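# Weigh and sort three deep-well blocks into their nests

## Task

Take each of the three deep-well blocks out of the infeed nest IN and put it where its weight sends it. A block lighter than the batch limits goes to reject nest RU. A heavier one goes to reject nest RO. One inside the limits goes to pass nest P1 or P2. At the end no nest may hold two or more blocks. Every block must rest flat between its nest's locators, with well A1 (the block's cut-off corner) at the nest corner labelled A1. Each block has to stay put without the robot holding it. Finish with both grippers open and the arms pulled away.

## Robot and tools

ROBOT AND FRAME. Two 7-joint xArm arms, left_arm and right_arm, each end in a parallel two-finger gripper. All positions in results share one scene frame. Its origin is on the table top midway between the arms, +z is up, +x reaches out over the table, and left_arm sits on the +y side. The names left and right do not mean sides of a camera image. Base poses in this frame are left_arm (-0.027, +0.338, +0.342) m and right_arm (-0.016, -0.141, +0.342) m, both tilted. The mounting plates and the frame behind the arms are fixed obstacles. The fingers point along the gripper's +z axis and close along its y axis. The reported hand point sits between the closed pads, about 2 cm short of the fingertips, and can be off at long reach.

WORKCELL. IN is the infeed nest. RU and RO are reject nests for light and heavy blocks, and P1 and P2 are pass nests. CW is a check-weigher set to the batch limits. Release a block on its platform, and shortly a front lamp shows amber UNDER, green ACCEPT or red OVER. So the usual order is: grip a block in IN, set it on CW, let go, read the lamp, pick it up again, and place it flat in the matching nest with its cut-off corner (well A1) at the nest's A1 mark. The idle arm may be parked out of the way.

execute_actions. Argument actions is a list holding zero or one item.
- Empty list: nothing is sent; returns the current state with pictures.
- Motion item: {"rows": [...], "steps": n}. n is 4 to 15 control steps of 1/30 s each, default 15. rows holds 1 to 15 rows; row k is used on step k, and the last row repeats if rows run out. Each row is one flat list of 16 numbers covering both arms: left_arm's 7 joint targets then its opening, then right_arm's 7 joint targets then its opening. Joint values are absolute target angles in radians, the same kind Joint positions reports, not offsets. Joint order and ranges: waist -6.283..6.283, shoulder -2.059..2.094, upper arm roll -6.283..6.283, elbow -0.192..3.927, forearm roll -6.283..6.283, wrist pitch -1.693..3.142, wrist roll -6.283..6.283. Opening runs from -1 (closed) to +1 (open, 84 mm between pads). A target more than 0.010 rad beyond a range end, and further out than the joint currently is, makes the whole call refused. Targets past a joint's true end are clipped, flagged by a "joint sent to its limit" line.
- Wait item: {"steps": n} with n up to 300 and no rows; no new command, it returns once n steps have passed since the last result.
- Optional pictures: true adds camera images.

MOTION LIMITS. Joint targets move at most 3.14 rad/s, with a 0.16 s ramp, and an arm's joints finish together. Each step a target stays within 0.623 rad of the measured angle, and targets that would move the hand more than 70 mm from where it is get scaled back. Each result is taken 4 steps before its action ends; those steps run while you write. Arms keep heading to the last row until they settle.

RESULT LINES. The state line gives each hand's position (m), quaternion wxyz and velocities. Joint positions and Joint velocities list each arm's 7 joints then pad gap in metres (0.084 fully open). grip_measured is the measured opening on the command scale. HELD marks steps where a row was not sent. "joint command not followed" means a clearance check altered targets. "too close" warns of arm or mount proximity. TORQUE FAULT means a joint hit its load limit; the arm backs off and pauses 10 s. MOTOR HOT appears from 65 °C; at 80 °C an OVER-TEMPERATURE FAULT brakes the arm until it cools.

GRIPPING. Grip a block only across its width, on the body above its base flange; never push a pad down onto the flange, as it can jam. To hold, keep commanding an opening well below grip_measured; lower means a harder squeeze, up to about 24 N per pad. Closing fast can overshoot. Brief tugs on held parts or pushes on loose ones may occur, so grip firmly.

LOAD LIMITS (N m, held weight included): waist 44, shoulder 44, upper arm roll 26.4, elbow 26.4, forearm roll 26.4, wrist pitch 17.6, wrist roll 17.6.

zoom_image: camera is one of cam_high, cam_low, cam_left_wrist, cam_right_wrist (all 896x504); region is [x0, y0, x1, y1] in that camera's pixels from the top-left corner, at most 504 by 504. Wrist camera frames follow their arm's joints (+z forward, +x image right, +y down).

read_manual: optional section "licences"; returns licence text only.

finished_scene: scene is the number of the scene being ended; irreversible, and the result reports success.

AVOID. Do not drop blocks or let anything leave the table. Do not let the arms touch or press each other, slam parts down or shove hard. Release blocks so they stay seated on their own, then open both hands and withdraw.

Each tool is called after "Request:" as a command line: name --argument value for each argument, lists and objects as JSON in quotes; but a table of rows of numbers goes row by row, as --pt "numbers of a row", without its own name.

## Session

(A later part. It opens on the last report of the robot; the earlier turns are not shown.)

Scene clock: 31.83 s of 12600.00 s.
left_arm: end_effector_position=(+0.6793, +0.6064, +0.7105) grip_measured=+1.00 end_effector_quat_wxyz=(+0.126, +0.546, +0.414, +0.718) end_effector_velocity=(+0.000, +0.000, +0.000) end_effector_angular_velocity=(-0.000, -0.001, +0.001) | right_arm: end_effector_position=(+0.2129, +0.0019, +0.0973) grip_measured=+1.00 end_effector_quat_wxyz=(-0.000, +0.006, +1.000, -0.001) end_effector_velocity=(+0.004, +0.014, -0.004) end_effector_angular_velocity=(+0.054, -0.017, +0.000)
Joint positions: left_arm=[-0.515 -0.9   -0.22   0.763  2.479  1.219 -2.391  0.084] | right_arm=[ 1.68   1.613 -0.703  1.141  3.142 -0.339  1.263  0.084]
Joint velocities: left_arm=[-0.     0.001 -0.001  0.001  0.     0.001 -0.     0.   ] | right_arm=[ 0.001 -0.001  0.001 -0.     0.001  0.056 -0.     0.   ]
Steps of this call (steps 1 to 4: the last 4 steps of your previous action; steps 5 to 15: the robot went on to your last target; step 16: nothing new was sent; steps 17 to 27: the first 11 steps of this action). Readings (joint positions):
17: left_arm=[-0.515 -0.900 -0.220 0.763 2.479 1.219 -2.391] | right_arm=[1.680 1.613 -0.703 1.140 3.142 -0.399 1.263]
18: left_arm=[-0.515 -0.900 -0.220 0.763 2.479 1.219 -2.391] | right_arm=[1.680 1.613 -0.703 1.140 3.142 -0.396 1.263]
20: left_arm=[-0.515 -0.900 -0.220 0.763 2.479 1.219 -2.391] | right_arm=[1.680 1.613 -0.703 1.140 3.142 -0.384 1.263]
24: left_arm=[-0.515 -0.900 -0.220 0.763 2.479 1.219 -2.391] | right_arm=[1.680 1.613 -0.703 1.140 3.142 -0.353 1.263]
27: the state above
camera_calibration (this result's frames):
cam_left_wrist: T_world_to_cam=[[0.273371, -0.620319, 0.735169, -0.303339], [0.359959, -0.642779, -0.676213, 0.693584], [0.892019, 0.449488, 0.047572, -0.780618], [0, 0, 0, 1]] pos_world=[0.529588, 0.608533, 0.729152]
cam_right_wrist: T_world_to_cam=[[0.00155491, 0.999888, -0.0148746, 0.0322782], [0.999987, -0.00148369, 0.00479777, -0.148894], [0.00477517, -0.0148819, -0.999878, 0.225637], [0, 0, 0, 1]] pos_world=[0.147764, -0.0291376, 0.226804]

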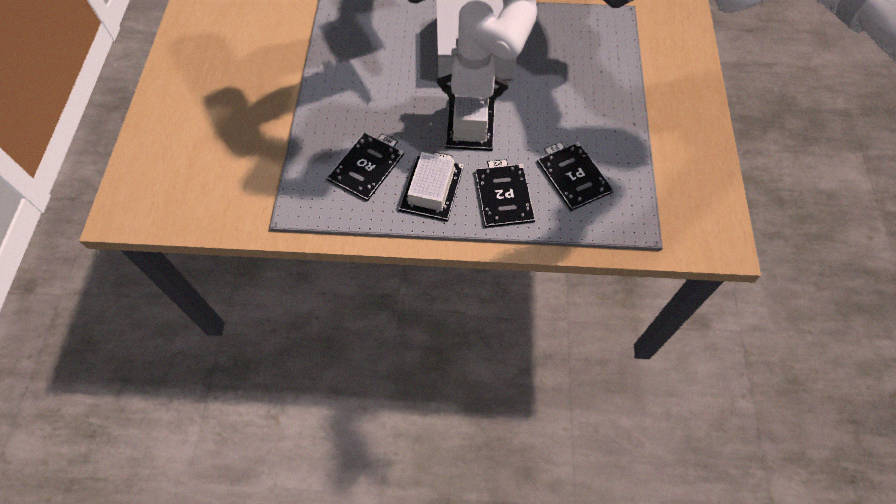

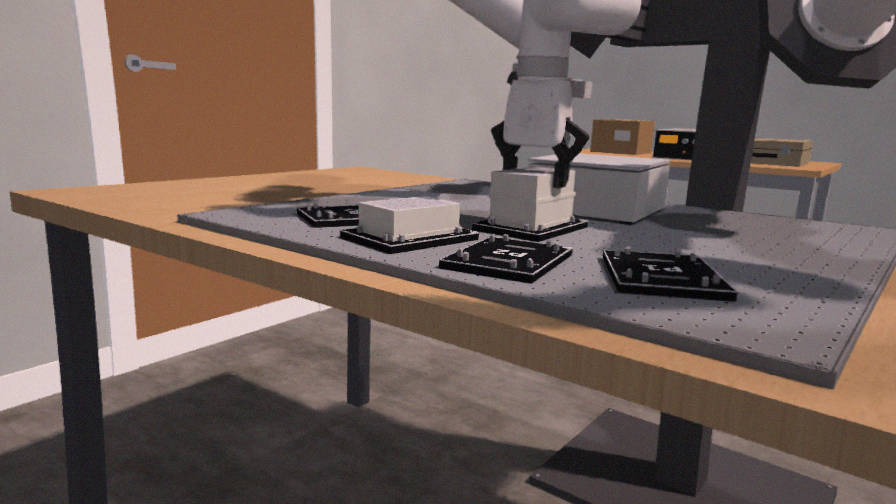

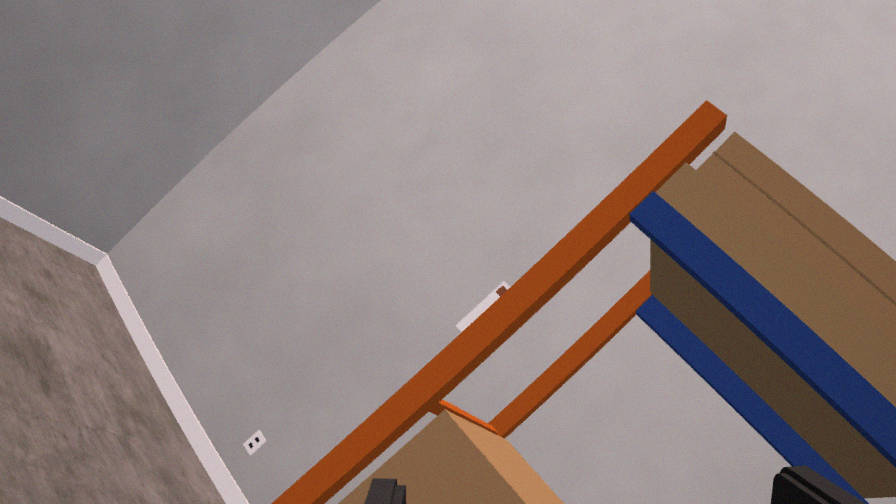

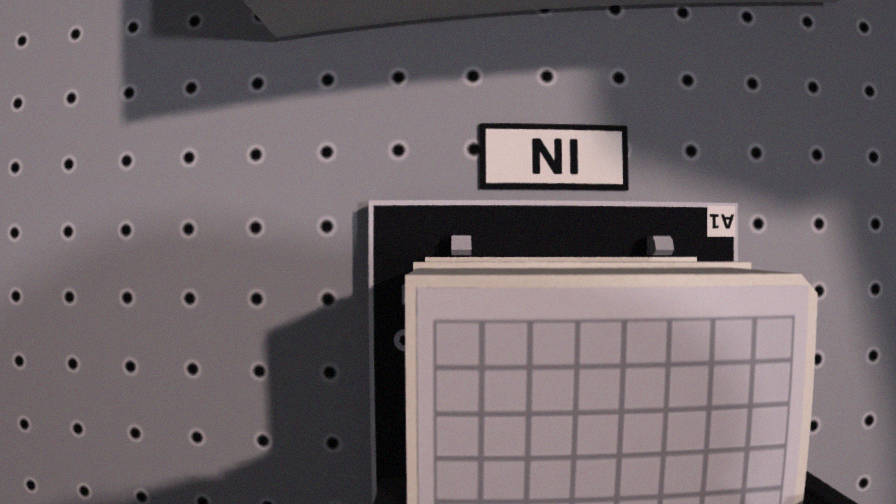

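Request:
execute_actions --actions '[{"rows":[[-0.515,-0.9,-0.22,0.763,2.479,1.219,-2.391,1,1.675,1.619,-0.7027,1.1435,3.1416,-0.331,1.2627,1],[-0.515,-0.9,-0.22,0.763,2.479,1.219,-2.391,1,1.67,1.6245,-0.7027,1.147,3.1416,-0.327,1.2627,1],[-0.515,-0.9,-0.22,0.763,2.479,1.219,-2.391,1,1.6657,1.6298,-0.7027,1.15,3.1416,-0.3225,1.2627,1]],"steps":10}]'

Request:
execute_actions --actions '[{"rows":[[-0.515,-0.9,-0.22,0.763,2.479,1.219,-2.391,1,1.6657,1.6298,-0.7027,1.15,3.1416,-0.3225,1.2627,0]],"steps":10}]'

Request:
execute_actions --actions '[{"rows":[[-0.515,-0.9,-0.22,0.763,2.479,1.219,-2.391,1,1.86,1.41,-0.7044,1.058,3.1416,-0.52,1.26,0]],"steps":14}]'

Request:
execute_actions --actions '[{"rows":[[-0.515,-0.9,-0.22,0.763,2.479,1.219,-2.391,1,2.1516,1.65,-0.1486,1.17,3.1416,-0.53,1.934,0]],"steps":15}]'

Request:
execute_actions --actions '[{"steps":9}]'

Request:
execute_actions --actions '[{"rows":[[-0.515,-0.9,-0.22,0.763,2.479,1.219,-2.391,1,2.148,1.69,-0.149,1.181,3.1416,-0.505,1.934,0],[-0.515,-0.9,-0.22,0.763,2.479,1.219,-2.391,1,2.146,1.71,-0.149,1.186,3.1416,-0.49,1.934,0],[-0.515,-0.9,-0.22,0.763,2.479,1.219,-2.391,1,2.142,1.73,-0.15,1.192,3.1416,-0.477,1.934,0],[-0.515,-0.9,-0.22,0.763,2.479,1.219,-2.391,1,2.139,1.75,-0.15,1.198,3.1416,-0.464,1.934,0],[-0.515,-0.9,-0.22,0.763,2.479,1.219,-2.391,1,2.1366,1.762,-0.1506,1.202,3.1416,-0.455,1.934,0]],"steps":15}]'

Request:
execute_actions --actions '[{"rows":[[-0.515,-0.9,-0.22,0.763,2.479,1.219,-2.391,1,2.1366,1.762,-0.1506,1.202,3.1416,-0.455,1.934,1]],"steps":10}]'

Request:
execute_actions --actions '[{"steps":45}]' --pictures true

Scene clock: 32.57 s of 12600.00 s.
left_arm: end_effector_position=(+0.6793, +0.6064, +0.7105) grip_measured=+1.00 end_effector_quat_wxyz=(+0.126, +0.546, +0.414, +0.718) end_effector_velocity=(+0.000, +0.000, +0.000) end_effector_angular_velocity=(-0.000, -0.000, -0.000) | right_arm: end_effector_position=(+0.2123, +0.0021, +0.0895) grip_measured=+1.00 end_effector_quat_wxyz=(-0.001, +0.006, +1.000, -0.000) end_effector_velocity=(-0.006, -0.007, -0.021) end_effector_angular_velocity=(-0.013, +0.009, +0.003)
Joint positions: left_arm=[-0.515 -0.9   -0.22   0.763  2.479  1.219 -2.391  0.084] | right_arm=[ 1.666  1.629 -0.703  1.149  3.142 -0.324  1.263  0.084]
Joint velocities: left_arm=[ 0.    -0.    -0.     0.001  0.    -0.001 -0.     0.   ] | right_arm=[-0.037  0.043  0.004  0.011  0.002  0.03  -0.     0.   ]
Steps of this call (steps 1 to 4: the last 4 steps of your previous action; steps 5 to 15: the robot went on to your last target; step 16: nothing new was sent; steps 17 to 22: the first 6 steps of this action). Readings (joint positions):
17: left_arm=[-0.515 -0.900 -0.220 0.763 2.479 1.219 -2.391] | right_arm=[1.680 1.613 -0.703 1.141 3.142 -0.336 1.263]
18: left_arm=[-0.515 -0.900 -0.220 0.763 2.479 1.219 -2.391] | right_arm=[1.678 1.615 -0.703 1.142 3.142 -0.334 1.263]
20: left_arm=[-0.515 -0.900 -0.220 0.763 2.479 1.219 -2.391] | right_arm=[1.671 1.623 -0.703 1.147 3.142 -0.328 1.263]
22: the state above

Scene clock: 32.90 s of 12600.00 s.
left_arm: end_effector_position=(+0.6793, +0.6064, +0.7105) grip_measured=+1.00 end_effector_quat_wxyz=(+0.126, +0.546, +0.414, +0.718) end_effector_velocity=(+0.000, -0.001, -0.001) end_effector_angular_velocity=(+0.000, +0.001, -0.001) | right_arm: end_effector_position=(+0.2126, +0.0029, +0.0893) grip_measured=+0.96 end_effector_quat_wxyz=(-0.000, +0.006, +1.000, +0.001) end_effector_velocity=(-0.000, -0.000, -0.000) end_effector_angular_velocity=(-0.001, +0.001, -0.001)
Joint positions: left_arm=[-0.515 -0.9   -0.22   0.763  2.479  1.219 -2.391  0.084] | right_arm=[ 1.666  1.63  -0.703  1.15   3.142 -0.322  1.263  0.083]
Joint velocities: left_arm=[ 0.     0.001  0.001  0.     0.    -0.001  0.     0.   ] | right_arm=[-0.001  0.     0.001 -0.    -0.001  0.     0.001  0.   ]
Steps of this call (steps 1 to 4: the last 4 steps of your previous action; steps 5 to 10: the first 6 steps of this action). Readings (joint positions):
5: left_arm=[-0.515 -0.900 -0.220 0.763 2.479 1.219 -2.391] | right_arm=[1.666 1.630 -0.703 1.150 3.142 -0.323 1.263]
6: left_arm=[-0.515 -0.900 -0.220 0.763 2.479 1.219 -2.391] | right_arm=[1.666 1.630 -0.703 1.150 3.142 -0.322 1.263]
8: left_arm=[-0.515 -0.900 -0.220 0.763 2.479 1.219 -2.391] | right_arm=[1.666 1.630 -0.703 1.150 3.142 -0.322 1.263]
10: the state above

Scene clock: 33.37 s of 12600.00 s.
left_arm: end_effector_position=(+0.6793, +0.6064, +0.7105) grip_measured=+1.00 end_effector_quat_wxyz=(+0.126, +0.546, +0.414, +0.718) end_effector_velocity=(+0.000, +0.001, -0.000) end_effector_angular_velocity=(-0.001, +0.001, +0.002) | right_arm: end_effector_position=(+0.2101, +0.0090, +0.1989) grip_measured=+0.96 end_effector_quat_wxyz=(+0.002, -0.001, +1.000, +0.008) end_effector_velocity=(-0.023, -0.060, +0.003) end_effector_angular_velocity=(-0.143, +0.048, +0.010)
Joint positions: left_arm=[-0.515 -0.9   -0.22   0.763  2.479  1.219 -2.391  0.084] | right_arm=[ 1.862  1.408 -0.704  1.064  3.142 -0.516  1.26   0.083]
Joint velocities: left_arm=[ 0.     0.     0.001  0.001  0.     0.001 -0.     0.   ] | right_arm=[ 0.028 -0.029  0.004 -0.105 -0.    -0.085 -0.001 -0.   ]
Steps of this call (steps 1 to 4: the last 4 steps of your previous action; steps 5 to 14: the first 10 steps of this action). Readings (joint positions):
5: left_arm=[-0.515 -0.900 -0.220 0.763 2.479 1.219 -2.391] | right_arm=[1.666 1.629 -0.703 1.150 3.142 -0.323 1.263]
6: left_arm=[-0.515 -0.900 -0.220 0.763 2.479 1.219 -2.391] | right_arm=[1.673 1.622 -0.703 1.144 3.142 -0.332 1.263]
8: left_arm=[-0.515 -0.900 -0.220 0.763 2.479 1.219 -2.391] | right_arm=[1.726 1.562 -0.703 1.112 3.142 -0.391 1.262]
12: left_arm=[-0.515 -0.900 -0.220 0.763 2.479 1.219 -2.391] | right_arm=[1.848 1.423 -0.705 1.072 3.142 -0.502 1.260]
14: the state above

Scene clock: 33.87 s of 12600.00 s.
left_arm: end_effector_position=(+0.6793, +0.6064, +0.7105) grip_measured=+1.00 end_effector_quat_wxyz=(+0.126, +0.546, +0.414, +0.718) end_effector_velocity=(+0.000, +0.000, -0.000) end_effector_angular_velocity=(-0.000, +0.001, -0.000) | right_arm: end_effector_position=(+0.0628, +0.0418, +0.1950) grip_measured=+0.96 end_effector_quat_wxyz=(+0.002, -0.008, +1.000, +0.015) end_effector_velocity=(-0.518, -0.013, -0.049) end_effector_angular_velocity=(-0.032, +0.043, -0.009)
Joint positions: left_arm=[-0.515 -0.9   -0.22   0.763  2.479  1.219 -2.391  0.084] | right_arm=[ 2.034  1.556 -0.37   1.127  3.142 -0.525  1.659  0.083]
Joint velocities: left_arm=[-0.     0.     0.001  0.    -0.    -0.001  0.     0.   ] | right_arm=[ 0.597  0.473  1.131  0.219  0.003 -0.022  1.359  0.   ]
Steps of this call (steps 1 to 4: the last 4 steps of your previous action; steps 5 to 15: the first 11 steps of this action). Readings (joint positions):
5: left_arm=[-0.515 -0.900 -0.220 0.763 2.479 1.219 -2.391] | right_arm=[1.858 1.413 -0.704 1.056 3.142 -0.520 1.261]
6: left_arm=[-0.515 -0.900 -0.220 0.763 2.479 1.219 -2.391] | right_arm=[1.862 1.416 -0.699 1.059 3.141 -0.520 1.272]
8: left_arm=[-0.515 -0.900 -0.220 0.763 2.479 1.219 -2.391] | right_arm=[1.890 1.442 -0.646 1.073 3.140 -0.521 1.342]
12: left_arm=[-0.515 -0.900 -0.220 0.763 2.479 1.219 -2.391] | right_arm=[1.974 1.508 -0.482 1.105 3.142 -0.523 1.523]
15: the state above

Scene clock: 34.17 s of 12600.00 s.
left_arm: end_effector_position=(+0.6793, +0.6064, +0.7105) grip_measured=+1.00 end_effector_quat_wxyz=(+0.126, +0.546, +0.414, +0.718) end_effector_velocity=(-0.000, -0.001, +0.000) end_effector_angular_velocity=(+0.001, -0.001, -0.003) | right_arm: end_effector_position=(-0.0358, +0.0197, +0.1786) grip_measured=+0.96 end_effector_quat_wxyz=(-0.002, -0.001, +1.000, +0.001) end_effector_velocity=(+0.044, +0.028, +0.006) end_effector_angular_velocity=(+0.040, -0.042, -0.137)
Joint positions: left_arm=[-0.515 -0.9   -0.22   0.763  2.479  1.219 -2.391  0.084] | right_arm=[ 2.152  1.651 -0.148  1.168  3.142 -0.53   1.931  0.083]
Joint velocities: left_arm=[ 0.     0.001 -0.002 -0.    -0.    -0.002  0.     0.   ] | right_arm=[-0.018 -0.01  -0.1    0.018 -0.021 -0.003  0.065  0.   ]
Kept back: nothing.
Steps of this call (steps 1 to 4: the last 4 steps of your previous action; steps 5 to 9: the robot went on to your last target). Readings (joint positions):
1: left_arm=[-0.515 -0.900 -0.220 0.763 2.479 1.219 -2.391] | right_arm=[2.054 1.572 -0.333 1.134 3.142 -0.526 1.705]
2: left_arm=[-0.515 -0.900 -0.220 0.763 2.479 1.219 -2.391] | right_arm=[2.073 1.588 -0.296 1.141 3.142 -0.527 1.751]
4: left_arm=[-0.515 -0.900 -0.220 0.763 2.479 1.219 -2.391] | right_arm=[2.112 1.619 -0.222 1.155 3.142 -0.528 1.841]
8: left_arm=[-0.515 -0.900 -0.220 0.763 2.479 1.219 -2.391] | right_arm=[2.152 1.650 -0.146 1.167 3.143 -0.530 1.927]
9: the state above

Scene clock: 34.53 s of 12600.00 s.
left_arm: end_effector_position=(+0.6793, +0.6064, +0.7105) grip_measured=+1.00 end_effector_quat_wxyz=(+0.126, +0.546, +0.414, +0.718) end_effector_velocity=(-0.000, -0.000, -0.000) end_effector_angular_velocity=(+0.000, +0.000, +0.000) | right_arm: end_effector_position=(-0.0348, +0.0197, +0.1357) grip_measured=+0.96 end_effector_quat_wxyz=(+0.000, +0.001, +1.000, -0.001) end_effector_velocity=(-0.010, +0.019, +0.004) end_effector_angular_velocity=(+0.052, +0.021, +0.003)
Joint positions: left_arm=[-0.515 -0.9   -0.22   0.763  2.479  1.219 -2.391  0.084] | right_arm=[ 2.136  1.761 -0.152  1.201  3.141 -0.457  1.934  0.083]
Joint velocities: left_arm=[-0.     0.    -0.    -0.001  0.     0.001  0.     0.   ] | right_arm=[ 0.004 -0.005  0.005  0.024  0.001  0.026  0.001 -0.   ]
Steps of this call (steps 1 to 11: the first 11 steps of this action). Readings (joint positions):
1: left_arm=[-0.515 -0.900 -0.220 0.763 2.479 1.219 -2.391] | right_arm=[2.151 1.651 -0.151 1.169 3.141 -0.529 1.932]
2: left_arm=[-0.515 -0.900 -0.220 0.763 2.479 1.219 -2.391] | right_arm=[2.149 1.657 -0.154 1.173 3.141 -0.524 1.933]
4: left_arm=[-0.515 -0.900 -0.220 0.763 2.479 1.219 -2.391] | right_arm=[2.145 1.693 -0.154 1.185 3.141 -0.499 1.933]
8: left_arm=[-0.515 -0.900 -0.220 0.763 2.479 1.219 -2.391] | right_arm=[2.136 1.760 -0.152 1.197 3.141 -0.459 1.934]
11: the state above

Scene clock: 34.87 s of 12600.00 s.
left_arm: end_effector_position=(+0.6793, +0.6064, +0.7105) grip_measured=+1.00 end_effector_quat_wxyz=(+0.126, +0.546, +0.414, +0.718) end_effector_velocity=(+0.000, +0.001, -0.000) end_effector_angular_velocity=(-0.001, +0.000, -0.000) | right_arm: end_effector_position=(-0.0356, +0.0202, +0.1353) grip_measured=+1.00 end_effector_quat_wxyz=(-0.001, +0.000, +1.000, +0.000) end_effector_velocity=(-0.001, -0.002, -0.002) end_effector_angular_velocity=(-0.004, +0.001, +0.004)
Joint positions: left_arm=[-0.515 -0.9   -0.22   0.763  2.479  1.219 -2.391  0.084] | right_arm=[ 2.137  1.762 -0.15   1.202  3.142 -0.454  1.934  0.084]
Joint velocities: left_arm=[-0.    -0.001  0.001  0.001 -0.    -0.002 -0.     0.   ] | right_arm=[ 0.     0.004  0.004 -0.001 -0.     0.002 -0.     0.004]
Steps of this call (steps 1 to 4: the last 4 steps of your previous action; steps 5 to 10: the first 6 steps of this action). Readings (joint positions):
5: left_arm=[-0.515 -0.900 -0.220 0.763 2.479 1.219 -2.391] | right_arm=[2.137 1.761 -0.151 1.202 3.141 -0.455 1.934]
6: left_arm=[-0.515 -0.900 -0.220 0.763 2.479 1.219 -2.391] | right_arm=[2.137 1.761 -0.151 1.202 3.141 -0.455 1.934]
8: left_arm=[-0.515 -0.900 -0.220 0.763 2.479 1.219 -2.391] | right_arm=[2.137 1.761 -0.151 1.202 3.142 -0.455 1.934]
10: the state above

Scene clock: 36.37 s of 12600.00 s.
left_arm: end_effector_position=(+0.6793, +0.6064, +0.7105) grip_measured=+1.00 end_effector_quat_wxyz=(+0.126, +0.546, +0.414, +0.718) end_effector_velocity=(-0.000, -0.001, +0.000) end_effector_angular_velocity=(+0.000, -0.001, -0.002) | right_arm: end_effector_position=(-0.0354, +0.0200, +0.1353) grip_measured=+1.00 end_effector_quat_wxyz=(-0.000, +0.000, +1.000, -0.000) end_effector_velocity=(-0.000, +0.000, +0.000) end_effector_angular_velocity=(+0.001, -0.000, +0.001)
Joint positions: left_arm=[-0.515 -0.9   -0.22   0.763  2.479  1.219 -2.391  0.084] | right_arm=[ 2.137  1.762 -0.151  1.202  3.142 -0.455  1.934  0.084]
Joint velocities: left_arm=[-0.     0.001 -0.001 -0.     0.    -0.    -0.     0.   ] | right_arm=[ 0.    -0.     0.     0.    -0.001 -0.    -0.    -0.   ]
Kept back: nothing.
Steps of this call (steps 1 to 4: the last 4 steps of your previous action; steps 5 to 15: the robot went on to your last target; steps 16 to 45: nothing new was sent). Readings (joint positions):
1: left_arm=[-0.515 -0.900 -0.220 0.763 2.479 1.219 -2.391] | right_arm=[2.137 1.762 -0.150 1.202 3.142 -0.454 1.934]
2: left_arm=[-0.515 -0.900 -0.220 0.763 2.479 1.219 -2.391] | right_arm=[2.137 1.762 -0.150 1.202 3.142 -0.454 1.934]
4: left_arm=[-0.515 -0.900 -0.220 0.763 2.479 1.219 -2.391] | right_arm=[2.137 1.762 -0.150 1.202 3.142 -0.455 1.934]
8: left_arm=[-0.515 -0.900 -0.220 0.763 2.479 1.219 -2.391] | right_arm=[2.137 1.762 -0.151 1.202 3.142 -0.455 1.934]
45: the state above
All arms were judged still, so your last target was given up. Only a new action makes them travel on or press farther. Fingers that are still opening or closing keep moving.
camera_calibration (this result's frames):
cam_left_wrist: T_world_to_cam=[[0.273371, -0.620319, 0.735169, -0.303339], [0.359959, -0.64278, -0.676213, 0.693584], [0.892019, 0.449488, 0.047572, -0.780618], [0, 0, 0, 1]] pos_world=[0.529588, 0.608533, 0.729152]
cam_right_wrist: T_world_to_cam=[[-0.0110535, 0.999859, -0.0126259, 0.0144025], [0.999926, 0.0111178, 0.00503379, 0.0990006], [0.00517345, -0.0125693, -0.999908, 0.265074], [0, 0, 0, 1]] pos_world=[-0.100205, -0.0121694, 0.264733]

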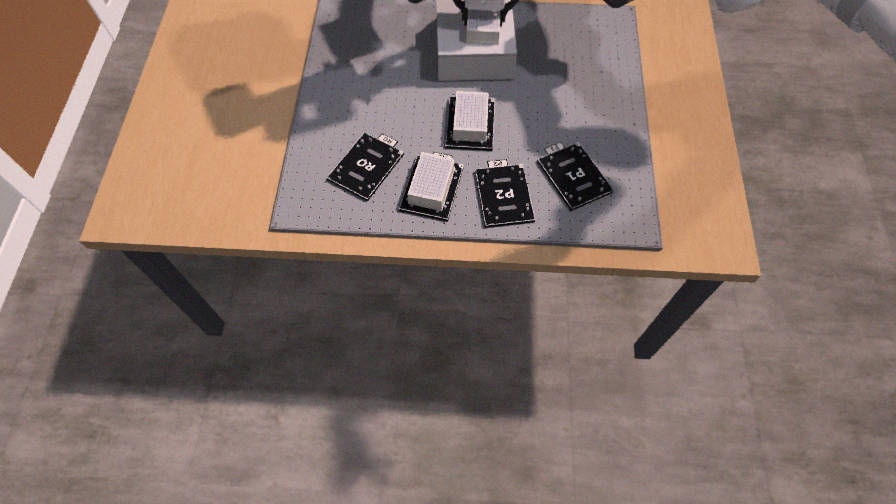

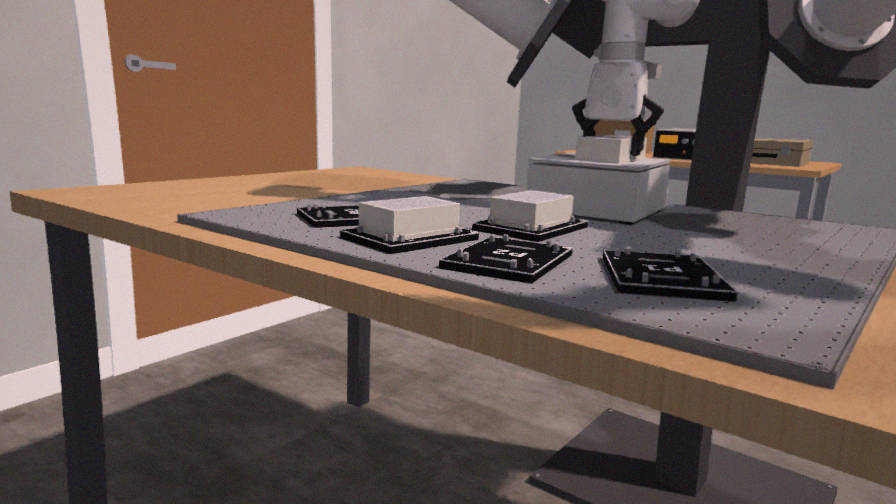

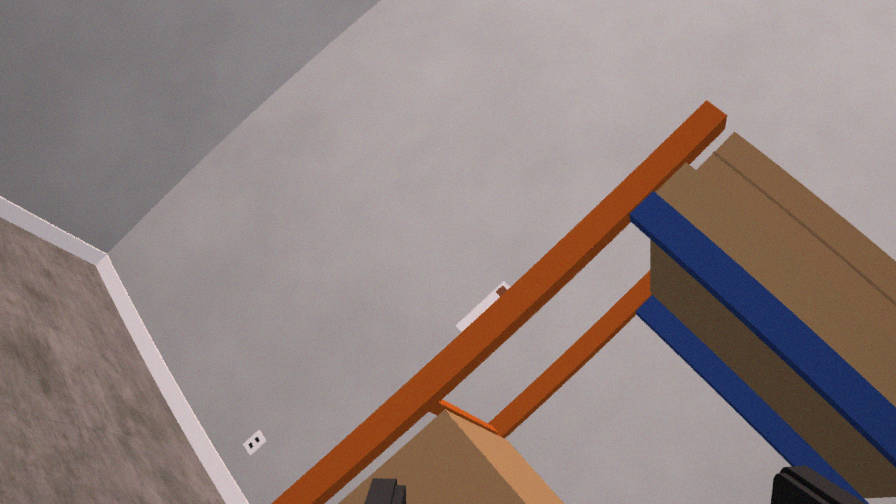

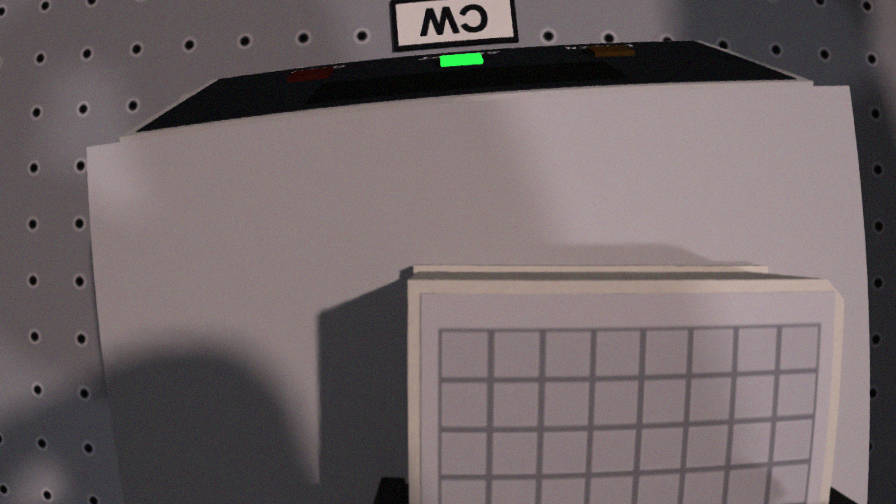

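Request:
execute_actions --actions '[{"rows":[[-0.515,-0.9,-0.22,0.763,2.479,1.219,-2.391,1,2.1366,1.762,-0.1506,1.202,3.1416,-0.455,1.934,-0.3]],"steps":10}]'

Request:
execute_actions --actions '[{"rows":[[-0.515,-0.9,-0.22,0.763,2.479,1.219,-2.391,1,2.1516,1.65,-0.1486,1.17,3.1416,-0.53,1.934,-0.3]],"steps":9}]'

Request:
execute_actions --actions '[{"rows":[[-0.515,-0.9,-0.22,0.763,2.479,1.219,-2.391,1,1.678,1.3268,-0.9519,1.2073,3.1416,-0.4,1.3,-0.3]],"steps":15}]'

Request:
execute_actions --actions '[{"steps":14}]'

Request:
execute_actions --actions '[{"rows":[[-0.515,-0.9,-0.22,0.763,2.479,1.219,-2.391,1,1.678,1.3268,-0.9519,1.2073,0,0.597,3.916,-0.3]],"steps":15}]'

Request:
execute_actions --actions '[{"steps":35}]'

Request:
execute_actions --actions '[{"rows":[[-0.515,-0.9,-0.22,0.763,2.479,1.219,-2.391,1,1.4077,1.527,-0.9126,1.3256,0,0.3817,3.916,-0.3]],"steps":15}]'

Request:
execute_actions --actions '[{"steps":15}]' --pictures true

Scene clock: 37.33 s of 12600.00 s.
left_arm: end_effector_position=(+0.6793, +0.6064, +0.7105) grip_measured=+1.00 end_effector_quat_wxyz=(+0.126, +0.546, +0.414, +0.718) end_effector_velocity=(+0.000, -0.000, -0.001) end_effector_angular_velocity=(+0.000, +0.001, -0.001) | right_arm: end_effector_position=(-0.0354, +0.0200, +0.1353) grip_measured=+0.96 end_effector_quat_wxyz=(-0.000, +0.000, +1.000, -0.000) end_effector_velocity=(+0.001, +0.000, -0.000) end_effector_angular_velocity=(-0.001, -0.000, -0.002)
Joint positions: left_arm=[-0.515 -0.9   -0.22   0.763  2.479  1.219 -2.391  0.084] | right_arm=[ 2.137  1.762 -0.151  1.202  3.142 -0.455  1.934  0.083]
Joint velocities: left_arm=[-0.     0.     0.001 -0.     0.    -0.001  0.     0.   ] | right_arm=[-0.001  0.    -0.002  0.     0.    -0.    -0.     0.   ]
Steps of this call (steps 1 to 23: nothing new was sent; steps 24 to 29: the first 6 steps of this action). Readings (joint positions):
24: left_arm=[-0.515 -0.900 -0.220 0.763 2.479 1.219 -2.391] | right_arm=[2.137 1.762 -0.151 1.202 3.142 -0.455 1.934]
25: left_arm=[-0.515 -0.900 -0.220 0.763 2.479 1.219 -2.391] | right_arm=[2.137 1.762 -0.151 1.202 3.142 -0.455 1.934]
27: left_arm=[-0.515 -0.900 -0.220 0.763 2.479 1.219 -2.391] | right_arm=[2.137 1.762 -0.151 1.202 3.142 -0.455 1.934]
29: the state above

Scene clock: 37.63 s of 12600.00 s.
left_arm: end_effector_position=(+0.6793, +0.6064, +0.7105) grip_measured=+1.00 end_effector_quat_wxyz=(+0.126, +0.546, +0.414, +0.718) end_effector_velocity=(+0.000, +0.000, -0.001) end_effector_angular_velocity=(-0.000, +0.001, +0.001) | right_arm: end_effector_position=(-0.0355, +0.0203, +0.1705) grip_measured=+0.96 end_effector_quat_wxyz=(-0.001, +0.001, +1.000, +0.001) end_effector_velocity=(-0.040, +0.125, +0.302) end_effector_angular_velocity=(+0.340, +0.129, -0.018)
Joint positions: left_arm=[-0.515 -0.9   -0.22   0.763  2.479  1.219 -2.391  0.084] | right_arm=[ 2.149  1.672 -0.149  1.174  3.142 -0.516  1.934  0.083]
Joint velocities: left_arm=[ 0.     0.001  0.001  0.001 -0.     0.     0.     0.   ] | right_arm=[ 0.099 -0.72  -0.003 -0.011  0.    -0.352  0.001  0.   ]
Steps of this call (steps 1 to 4: the last 4 steps of your previous action; steps 5 to 9: the first 5 steps of this action). Readings (joint positions):
5: left_arm=[-0.515 -0.900 -0.220 0.763 2.479 1.219 -2.391] | right_arm=[2.137 1.761 -0.151 1.202 3.142 -0.456 1.934]
6: left_arm=[-0.515 -0.900 -0.220 0.763 2.479 1.219 -2.391] | right_arm=[2.138 1.754 -0.150 1.198 3.142 -0.462 1.934]
8: left_arm=[-0.515 -0.900 -0.220 0.763 2.479 1.219 -2.391] | right_arm=[2.145 1.701 -0.149 1.178 3.142 -0.500 1.934]
9: the state above

Scene clock: 38.13 s of 12600.00 s.
left_arm: end_effector_position=(+0.6793, +0.6064, +0.7105) grip_measured=+1.00 end_effector_quat_wxyz=(+0.126, +0.546, +0.414, +0.718) end_effector_velocity=(+0.000, +0.001, +0.000) end_effector_angular_velocity=(-0.001, +0.000, +0.002) | right_arm: end_effector_position=(+0.1105, +0.0895, +0.2065) grip_measured=+0.96 end_effector_quat_wxyz=(-0.013, +0.063, +0.995, +0.074) end_effector_velocity=(+0.555, +0.065, +0.030) end_effector_angular_velocity=(+0.270, -0.132, -0.542)
Joint positions: left_arm=[-0.515 -0.9   -0.22   0.763  2.479  1.219 -2.391  0.084] | right_arm=[ 1.942  1.508 -0.471  1.188  3.141 -0.471  1.656  0.083]
Joint velocities: left_arm=[ 0.    -0.     0.001  0.001  0.     0.001  0.     0.   ] | right_arm=[-0.573 -0.393 -1.054  0.045 -0.003  0.152 -0.759 -0.   ]
Steps of this call (steps 1 to 4: the last 4 steps of your previous action; steps 5 to 15: the first 11 steps of this action). Readings (joint positions):
5: left_arm=[-0.515 -0.900 -0.220 0.763 2.479 1.219 -2.391] | right_arm=[2.151 1.649 -0.149 1.170 3.142 -0.529 1.933]
6: left_arm=[-0.515 -0.900 -0.220 0.763 2.479 1.219 -2.391] | right_arm=[2.145 1.647 -0.155 1.169 3.142 -0.526 1.922]
8: left_arm=[-0.515 -0.900 -0.220 0.763 2.479 1.219 -2.391] | right_arm=[2.099 1.617 -0.209 1.172 3.144 -0.512 1.858]
12: left_arm=[-0.515 -0.900 -0.220 0.763 2.479 1.219 -2.391] | right_arm=[2.000 1.547 -0.366 1.184 3.142 -0.486 1.732]
15: the state above

Scene clock: 38.60 s of 12600.00 s.
left_arm: end_effector_position=(+0.6793, +0.6064, +0.7105) grip_measured=+1.00 end_effector_quat_wxyz=(+0.126, +0.546, +0.414, +0.718) end_effector_velocity=(+0.000, +0.000, -0.001) end_effector_angular_velocity=(-0.000, +0.001, -0.000) | right_arm: end_effector_position=(+0.3539, +0.0252, +0.1920) grip_measured=+0.96 end_effector_quat_wxyz=(+0.039, +0.180, +0.979, +0.090) end_effector_velocity=(+0.351, -0.260, -0.063) end_effector_angular_velocity=(-0.149, -0.143, -0.466)
Joint positions: left_arm=[-0.515 -0.9   -0.22   0.763  2.479  1.219 -2.391  0.084] | right_arm=[ 1.692  1.337 -0.926  1.206  3.141 -0.404  1.322  0.083]
Joint velocities: left_arm=[-0.    -0.     0.001 -0.     0.    -0.001  0.     0.   ] | right_arm=[-0.382 -0.258 -0.723  0.015 -0.016  0.089 -0.441 -0.   ]
Kept back: nothing.
Steps of this call (steps 1 to 4: the last 4 steps of your previous action; steps 5 to 14: the robot went on to your last target). Readings (joint positions):
1: left_arm=[-0.515 -0.900 -0.220 0.763 2.479 1.219 -2.391] | right_arm=[1.923 1.495 -0.506 1.190 3.141 -0.466 1.630]
2: left_arm=[-0.515 -0.900 -0.220 0.763 2.479 1.219 -2.391] | right_arm=[1.904 1.482 -0.540 1.191 3.141 -0.461 1.605]
4: left_arm=[-0.515 -0.900 -0.220 0.763 2.479 1.219 -2.391] | right_arm=[1.867 1.457 -0.608 1.194 3.141 -0.451 1.555]
8: left_arm=[-0.515 -0.900 -0.220 0.763 2.479 1.219 -2.391] | right_arm=[1.794 1.407 -0.740 1.199 3.141 -0.431 1.457]
14: the state above

Scene clock: 38.97 s of 12600.00 s.
left_arm: end_effector_position=(+0.6793, +0.6064, +0.7105) grip_measured=+1.00 end_effector_quat_wxyz=(+0.126, +0.546, +0.414, +0.718) end_effector_velocity=(+0.000, -0.001, +0.000) end_effector_angular_velocity=(+0.000, -0.000, +0.000) | right_arm: end_effector_position=(+0.4664, +0.1200, +0.2174) grip_measured=+0.96 end_effector_quat_wxyz=(+0.122, +0.162, +0.922, +0.331) end_effector_velocity=(+0.119, +0.483, +0.214) end_effector_angular_velocity=(+1.909, -0.084, +0.747)
Joint positions: left_arm=[-0.515 -0.9   -0.22   0.763  2.479  1.219 -2.391  0.084] | right_arm=[ 1.68   1.329 -0.948  1.206  2.597  0.141  1.846  0.083]
Joint velocities: left_arm=[-0.     0.003 -0.001  0.001  0.     0.002  0.     0.   ] | right_arm=[-0.005 -0.004 -0.006  0.009 -2.184  2.025  2.182  0.   ]
Steps of this call (steps 1 to 11: the first 11 steps of this action). Readings (joint positions):
1: left_arm=[-0.515 -0.900 -0.220 0.763 2.479 1.219 -2.391] | right_arm=[1.683 1.330 -0.946 1.206 3.140 -0.401 1.312]
2: left_arm=[-0.515 -0.900 -0.220 0.763 2.479 1.219 -2.391] | right_arm=[1.679 1.328 -0.953 1.205 3.130 -0.390 1.316]
4: left_arm=[-0.515 -0.900 -0.220 0.763 2.479 1.219 -2.391] | right_arm=[1.681 1.330 -0.946 1.204 3.063 -0.321 1.380]
8: left_arm=[-0.515 -0.900 -0.220 0.763 2.479 1.219 -2.391] | right_arm=[1.682 1.330 -0.945 1.206 2.803 -0.062 1.640]
11: the state above

Scene clock: 40.13 s of 12600.00 s.
left_arm: end_effector_position=(+0.6793, +0.6064, +0.7105) grip_measured=+1.00 end_effector_quat_wxyz=(+0.126, +0.546, +0.414, +0.718) end_effector_velocity=(+0.000, -0.001, -0.000) end_effector_angular_velocity=(+0.001, +0.000, -0.002) | right_arm: end_effector_position=(+0.4275, +0.0972, +0.1999) grip_measured=+0.96 end_effector_quat_wxyz=(-0.001, -0.074, +0.997, +0.000) end_effector_velocity=(+0.001, -0.001, -0.001) end_effector_angular_velocity=(-0.004, -0.004, +0.007)
Joint positions: left_arm=[-0.515 -0.9   -0.22   0.763  2.479  1.219 -2.391  0.084] | right_arm=[ 1.678  1.327 -0.952  1.207  0.002  0.597  3.916  0.083]
Joint velocities: left_arm=[-0.     0.001 -0.    -0.     0.    -0.     0.     0.   ] | right_arm=[-0.001  0.    -0.    -0.    -0.01   0.     0.001  0.   ]
Kept back: nothing.
Steps of this call (steps 1 to 4: the last 4 steps of your previous action; steps 5 to 35: the robot went on to your last target). Readings (joint positions):
1: left_arm=[-0.515 -0.900 -0.220 0.763 2.479 1.219 -2.391] | right_arm=[1.680 1.329 -0.948 1.207 2.521 0.208 1.923]
2: left_arm=[-0.515 -0.900 -0.220 0.763 2.479 1.219 -2.391] | right_arm=[1.680 1.329 -0.948 1.207 2.437 0.274 2.007]
4: left_arm=[-0.515 -0.900 -0.220 0.763 2.479 1.219 -2.391] | right_arm=[1.680 1.328 -0.949 1.208 2.243 0.394 2.200]
8: left_arm=[-0.515 -0.900 -0.220 0.763 2.479 1.219 -2.391] | right_arm=[1.679 1.327 -0.950 1.208 1.828 0.536 2.615]
35: the state above

Scene clock: 40.50 s of 12600.00 s.
left_arm: end_effector_position=(+0.6793, +0.6064, +0.7105) grip_measured=+1.00 end_effector_quat_wxyz=(+0.126, +0.546, +0.414, +0.718) end_effector_velocity=(+0.000, +0.000, -0.000) end_effector_angular_velocity=(-0.000, +0.000, +0.000) | right_arm: end_effector_position=(+0.4220, +0.0897, +0.0647) grip_measured=+0.96 end_effector_quat_wxyz=(-0.008, -0.075, +0.997, -0.008) end_effector_velocity=(-0.021, +0.008, -0.063) end_effector_angular_velocity=(+0.025, +0.009, +0.023)
Joint positions: left_arm=[-0.515 -0.9   -0.22   0.763  2.479  1.219 -2.391  0.084] | right_arm=[ 1.405  1.529 -0.913  1.315  0.     0.389  3.916  0.083]
Joint velocities: left_arm=[-0.    -0.001  0.001  0.     0.    -0.    -0.     0.   ] | right_arm=[-0.125  0.102  0.037  0.055 -0.002 -0.121  0.001  0.   ]
Steps of this call (steps 1 to 11: the first 11 steps of this action). Readings (joint positions):
1: left_arm=[-0.515 -0.900 -0.220 0.763 2.479 1.219 -2.391] | right_arm=[1.677 1.327 -0.952 1.208 0.001 0.596 3.916]
2: left_arm=[-0.515 -0.900 -0.220 0.763 2.479 1.219 -2.391] | right_arm=[1.670 1.333 -0.950 1.213 0.001 0.587 3.916]
4: left_arm=[-0.515 -0.900 -0.220 0.763 2.479 1.219 -2.391] | right_arm=[1.610 1.377 -0.940 1.250 0.001 0.533 3.916]
8: left_arm=[-0.515 -0.900 -0.220 0.763 2.479 1.219 -2.391] | right_arm=[1.458 1.489 -0.921 1.298 0.001 0.426 3.916]
11: the state above

Scene clock: 41.00 s of 12600.00 s.
left_arm: end_effector_position=(+0.6793, +0.6064, +0.7105) grip_measured=+1.00 end_effector_quat_wxyz=(+0.126, +0.546, +0.414, +0.718) end_effector_velocity=(-0.001, -0.000, +0.001) end_effector_angular_velocity=(+0.001, -0.002, -0.001) | right_arm: end_effector_position=(+0.4276, +0.0974, +0.0702) grip_measured=+0.96 end_effector_quat_wxyz=(-0.000, -0.075, +0.997, +0.000) end_effector_velocity=(+0.001, +0.001, +0.001) end_effector_angular_velocity=(+0.003, -0.003, +0.001)
Joint positions: left_arm=[-0.515 -0.9   -0.22   0.763  2.479  1.219 -2.391  0.084] | right_arm=[ 1.408  1.527 -0.913  1.326  0.     0.382  3.916  0.083]
Joint velocities: left_arm=[ 0.    -0.001 -0.002 -0.001  0.     0.    -0.     0.   ] | right_arm=[-0.     0.    -0.     0.004 -0.001 -0.001 -0.     0.   ]
Kept back: nothing.
Steps of this call (steps 1 to 4: the last 4 steps of your previous action; steps 5 to 15: the robot went on to your last target). Readings (joint positions):
1: left_arm=[-0.515 -0.900 -0.220 0.763 2.479 1.219 -2.391] | right_arm=[1.404 1.530 -0.912 1.317 0.000 0.386 3.916]
2: left_arm=[-0.515 -0.900 -0.220 0.763 2.479 1.219 -2.391] | right_arm=[1.405 1.529 -0.912 1.321 0.000 0.384 3.916]
4: left_arm=[-0.515 -0.900 -0.220 0.763 2.479 1.219 -2.391] | right_arm=[1.410 1.525 -0.913 1.328 0.000 0.382 3.916]
8: left_arm=[-0.515 -0.900 -0.220 0.763 2.479 1.219 -2.391] | right_arm=[1.410 1.525 -0.913 1.327 0.000 0.381 3.916]
15: the state above
camera_calibration (this result's frames):
cam_left_wrist: T_world_to_cam=[[0.273371, -0.620319, 0.735168, -0.303339], [0.359959, -0.642779, -0.676213, 0.693584], [0.892019, 0.449488, 0.0475719, -0.780618], [0, 0, 0, 1]] pos_world=[0.529588, 0.608533, 0.729152]
cam_right_wrist: T_world_to_cam=[[-0.160522, 0.986965, -0.0115564, 0.006413], [0.987007, 0.160591, 0.00523944, -0.373536], [0.00702699, -0.0105652, -0.999919, 0.197528], [0, 0, 0, 1]] pos_world=[0.368324, 0.0557438, 0.199544]

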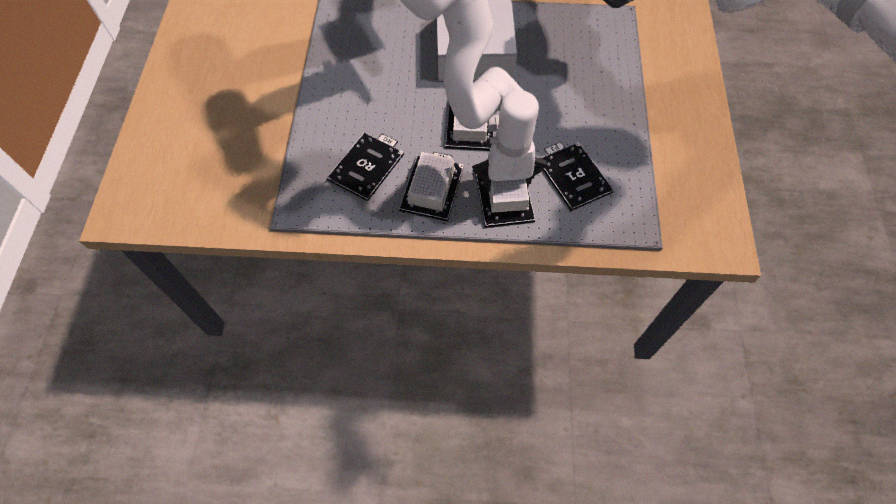

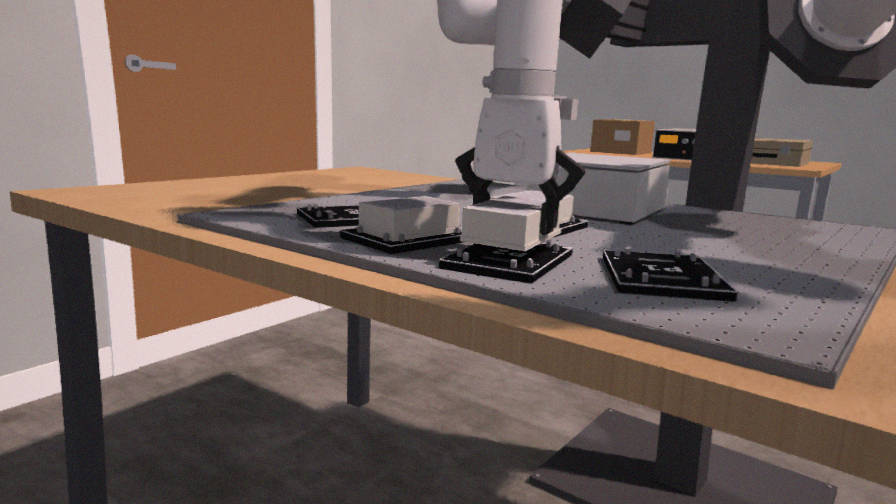

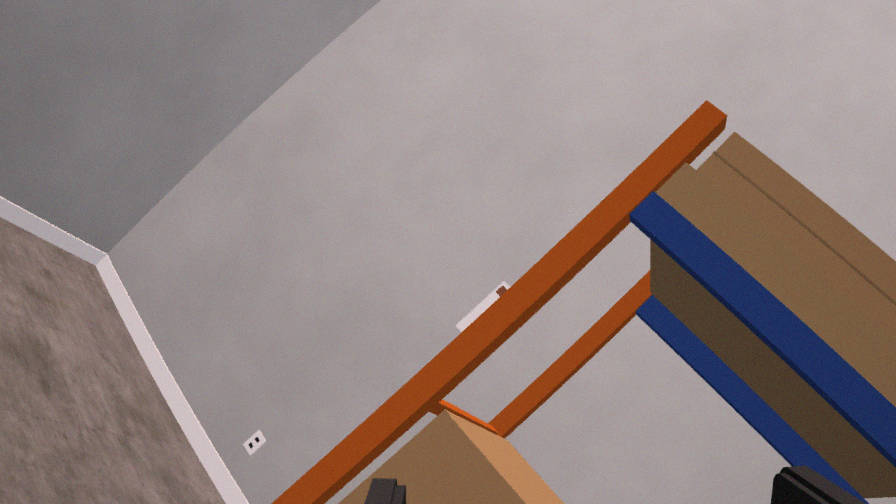

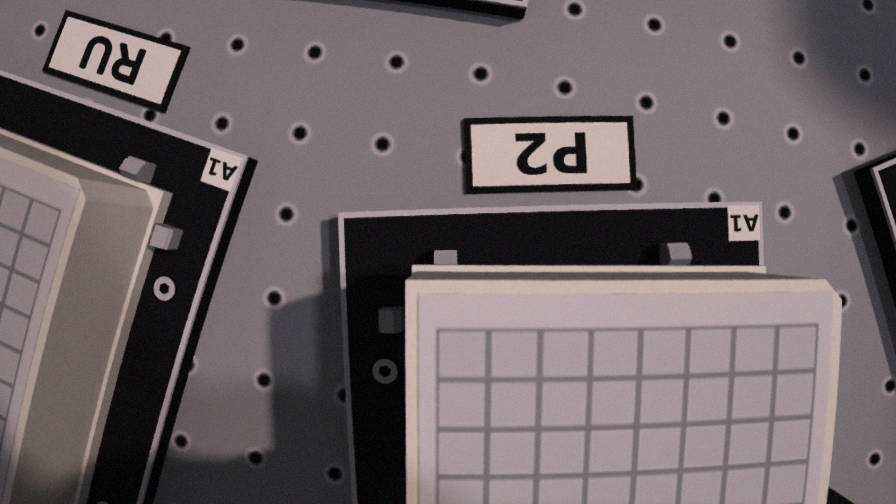

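Request:
execute_actions --actions '[{"rows":[[-0.515,-0.9,-0.22,0.763,2.479,1.219,-2.391,1,1.4048,1.5232,-0.9159,1.3246,0,0.381,3.876,-0.3]],"steps":15}]' --pictures true

Scene clock: 41.63 s of 12600.00 s.
left_arm: end_effector_position=(+0.6793, +0.6064, +0.7105) grip_measured=+1.00 end_effector_quat_wxyz=(+0.126, +0.546, +0.414, +0.718) end_effector_velocity=(-0.000, -0.000, -0.001) end_effector_angular_velocity=(+0.000, +0.002, +0.000) | right_arm: end_effector_position=(+0.4296, +0.0951, +0.0697) grip_measured=+0.96 end_effector_quat_wxyz=(-0.001, -0.092, +0.996, +0.000) end_effector_velocity=(-0.002, +0.002, -0.000) end_effector_angular_velocity=(+0.002, +0.002, +0.002)
Joint positions: left_arm=[-0.515 -0.9   -0.22   0.763  2.479  1.219 -2.391  0.084] | right_arm=[ 1.405  1.523 -0.916  1.325 -0.     0.381  3.876  0.083]
Joint velocities: left_arm=[ 0.    -0.     0.001 -0.002 -0.     0.    -0.     0.   ] | right_arm=[ 0.     0.001  0.004  0.001  0.001 -0.    -0.001  0.   ]
Steps of this call (steps 1 to 8: the robot went on to your last target; steps 9 to 19: the first 11 steps of this action). Readings (joint positions):
9: left_arm=[-0.515 -0.900 -0.220 0.763 2.479 1.219 -2.391] | right_arm=[1.408 1.527 -0.913 1.326 0.000 0.382 3.915]
10: left_arm=[-0.515 -0.900 -0.220 0.763 2.479 1.219 -2.391] | right_arm=[1.407 1.526 -0.913 1.325 -0.000 0.381 3.905]
12: left_arm=[-0.515 -0.900 -0.220 0.763 2.479 1.219 -2.391] | right_arm=[1.406 1.524 -0.915 1.325 -0.000 0.381 3.885]
16: left_arm=[-0.515 -0.900 -0.220 0.763 2.479 1.219 -2.391] | right_arm=[1.405 1.523 -0.916 1.325 0.000 0.381 3.876]
19: the state above
camera_calibration (this result's frames):
cam_left_wrist: T_world_to_cam=[[0.273371, -0.620319, 0.735169, -0.303339], [0.359959, -0.64278, -0.676213, 0.693584], [0.892019, 0.449488, 0.0475718, -0.780618], [0, 0, 0, 1]] pos_world=[0.529588, 0.608533, 0.729152]
cam_right_wrist: T_world_to_cam=[[-0.194254, 0.980879, -0.0119228, 0.0240596], [0.980928, 0.194319, 0.0045289, -0.375716], [0.00675912, -0.0108156, -0.999919, 0.197134], [0, 0, 0, 1]] pos_world=[0.371891, 0.0515413, 0.199106]

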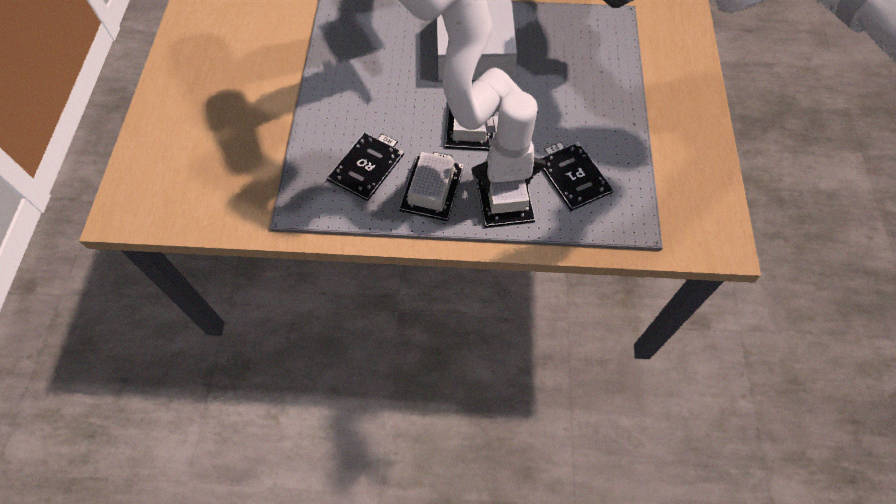

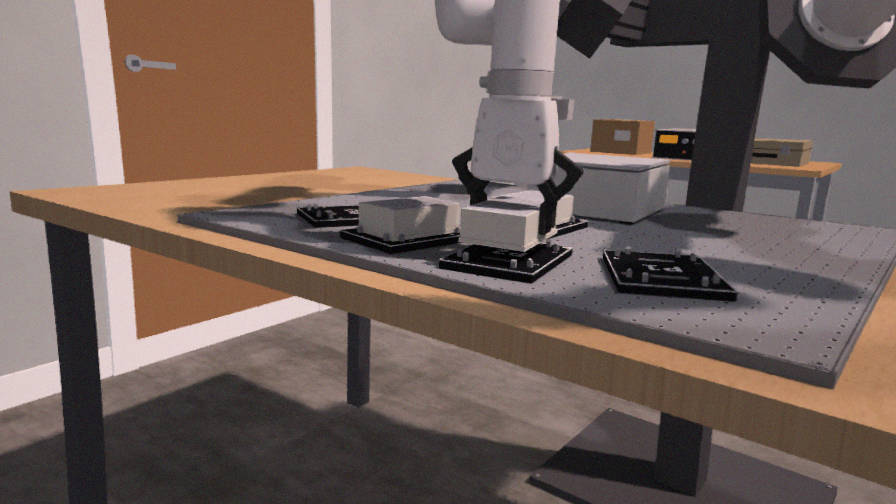

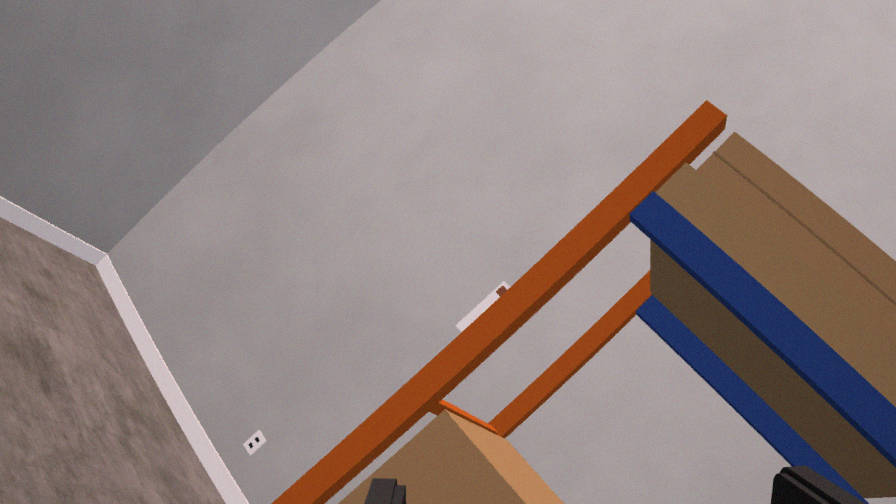

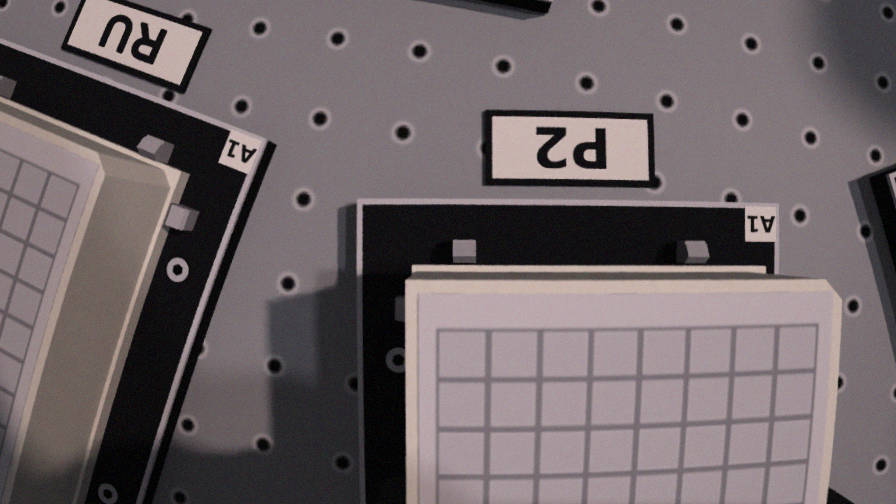

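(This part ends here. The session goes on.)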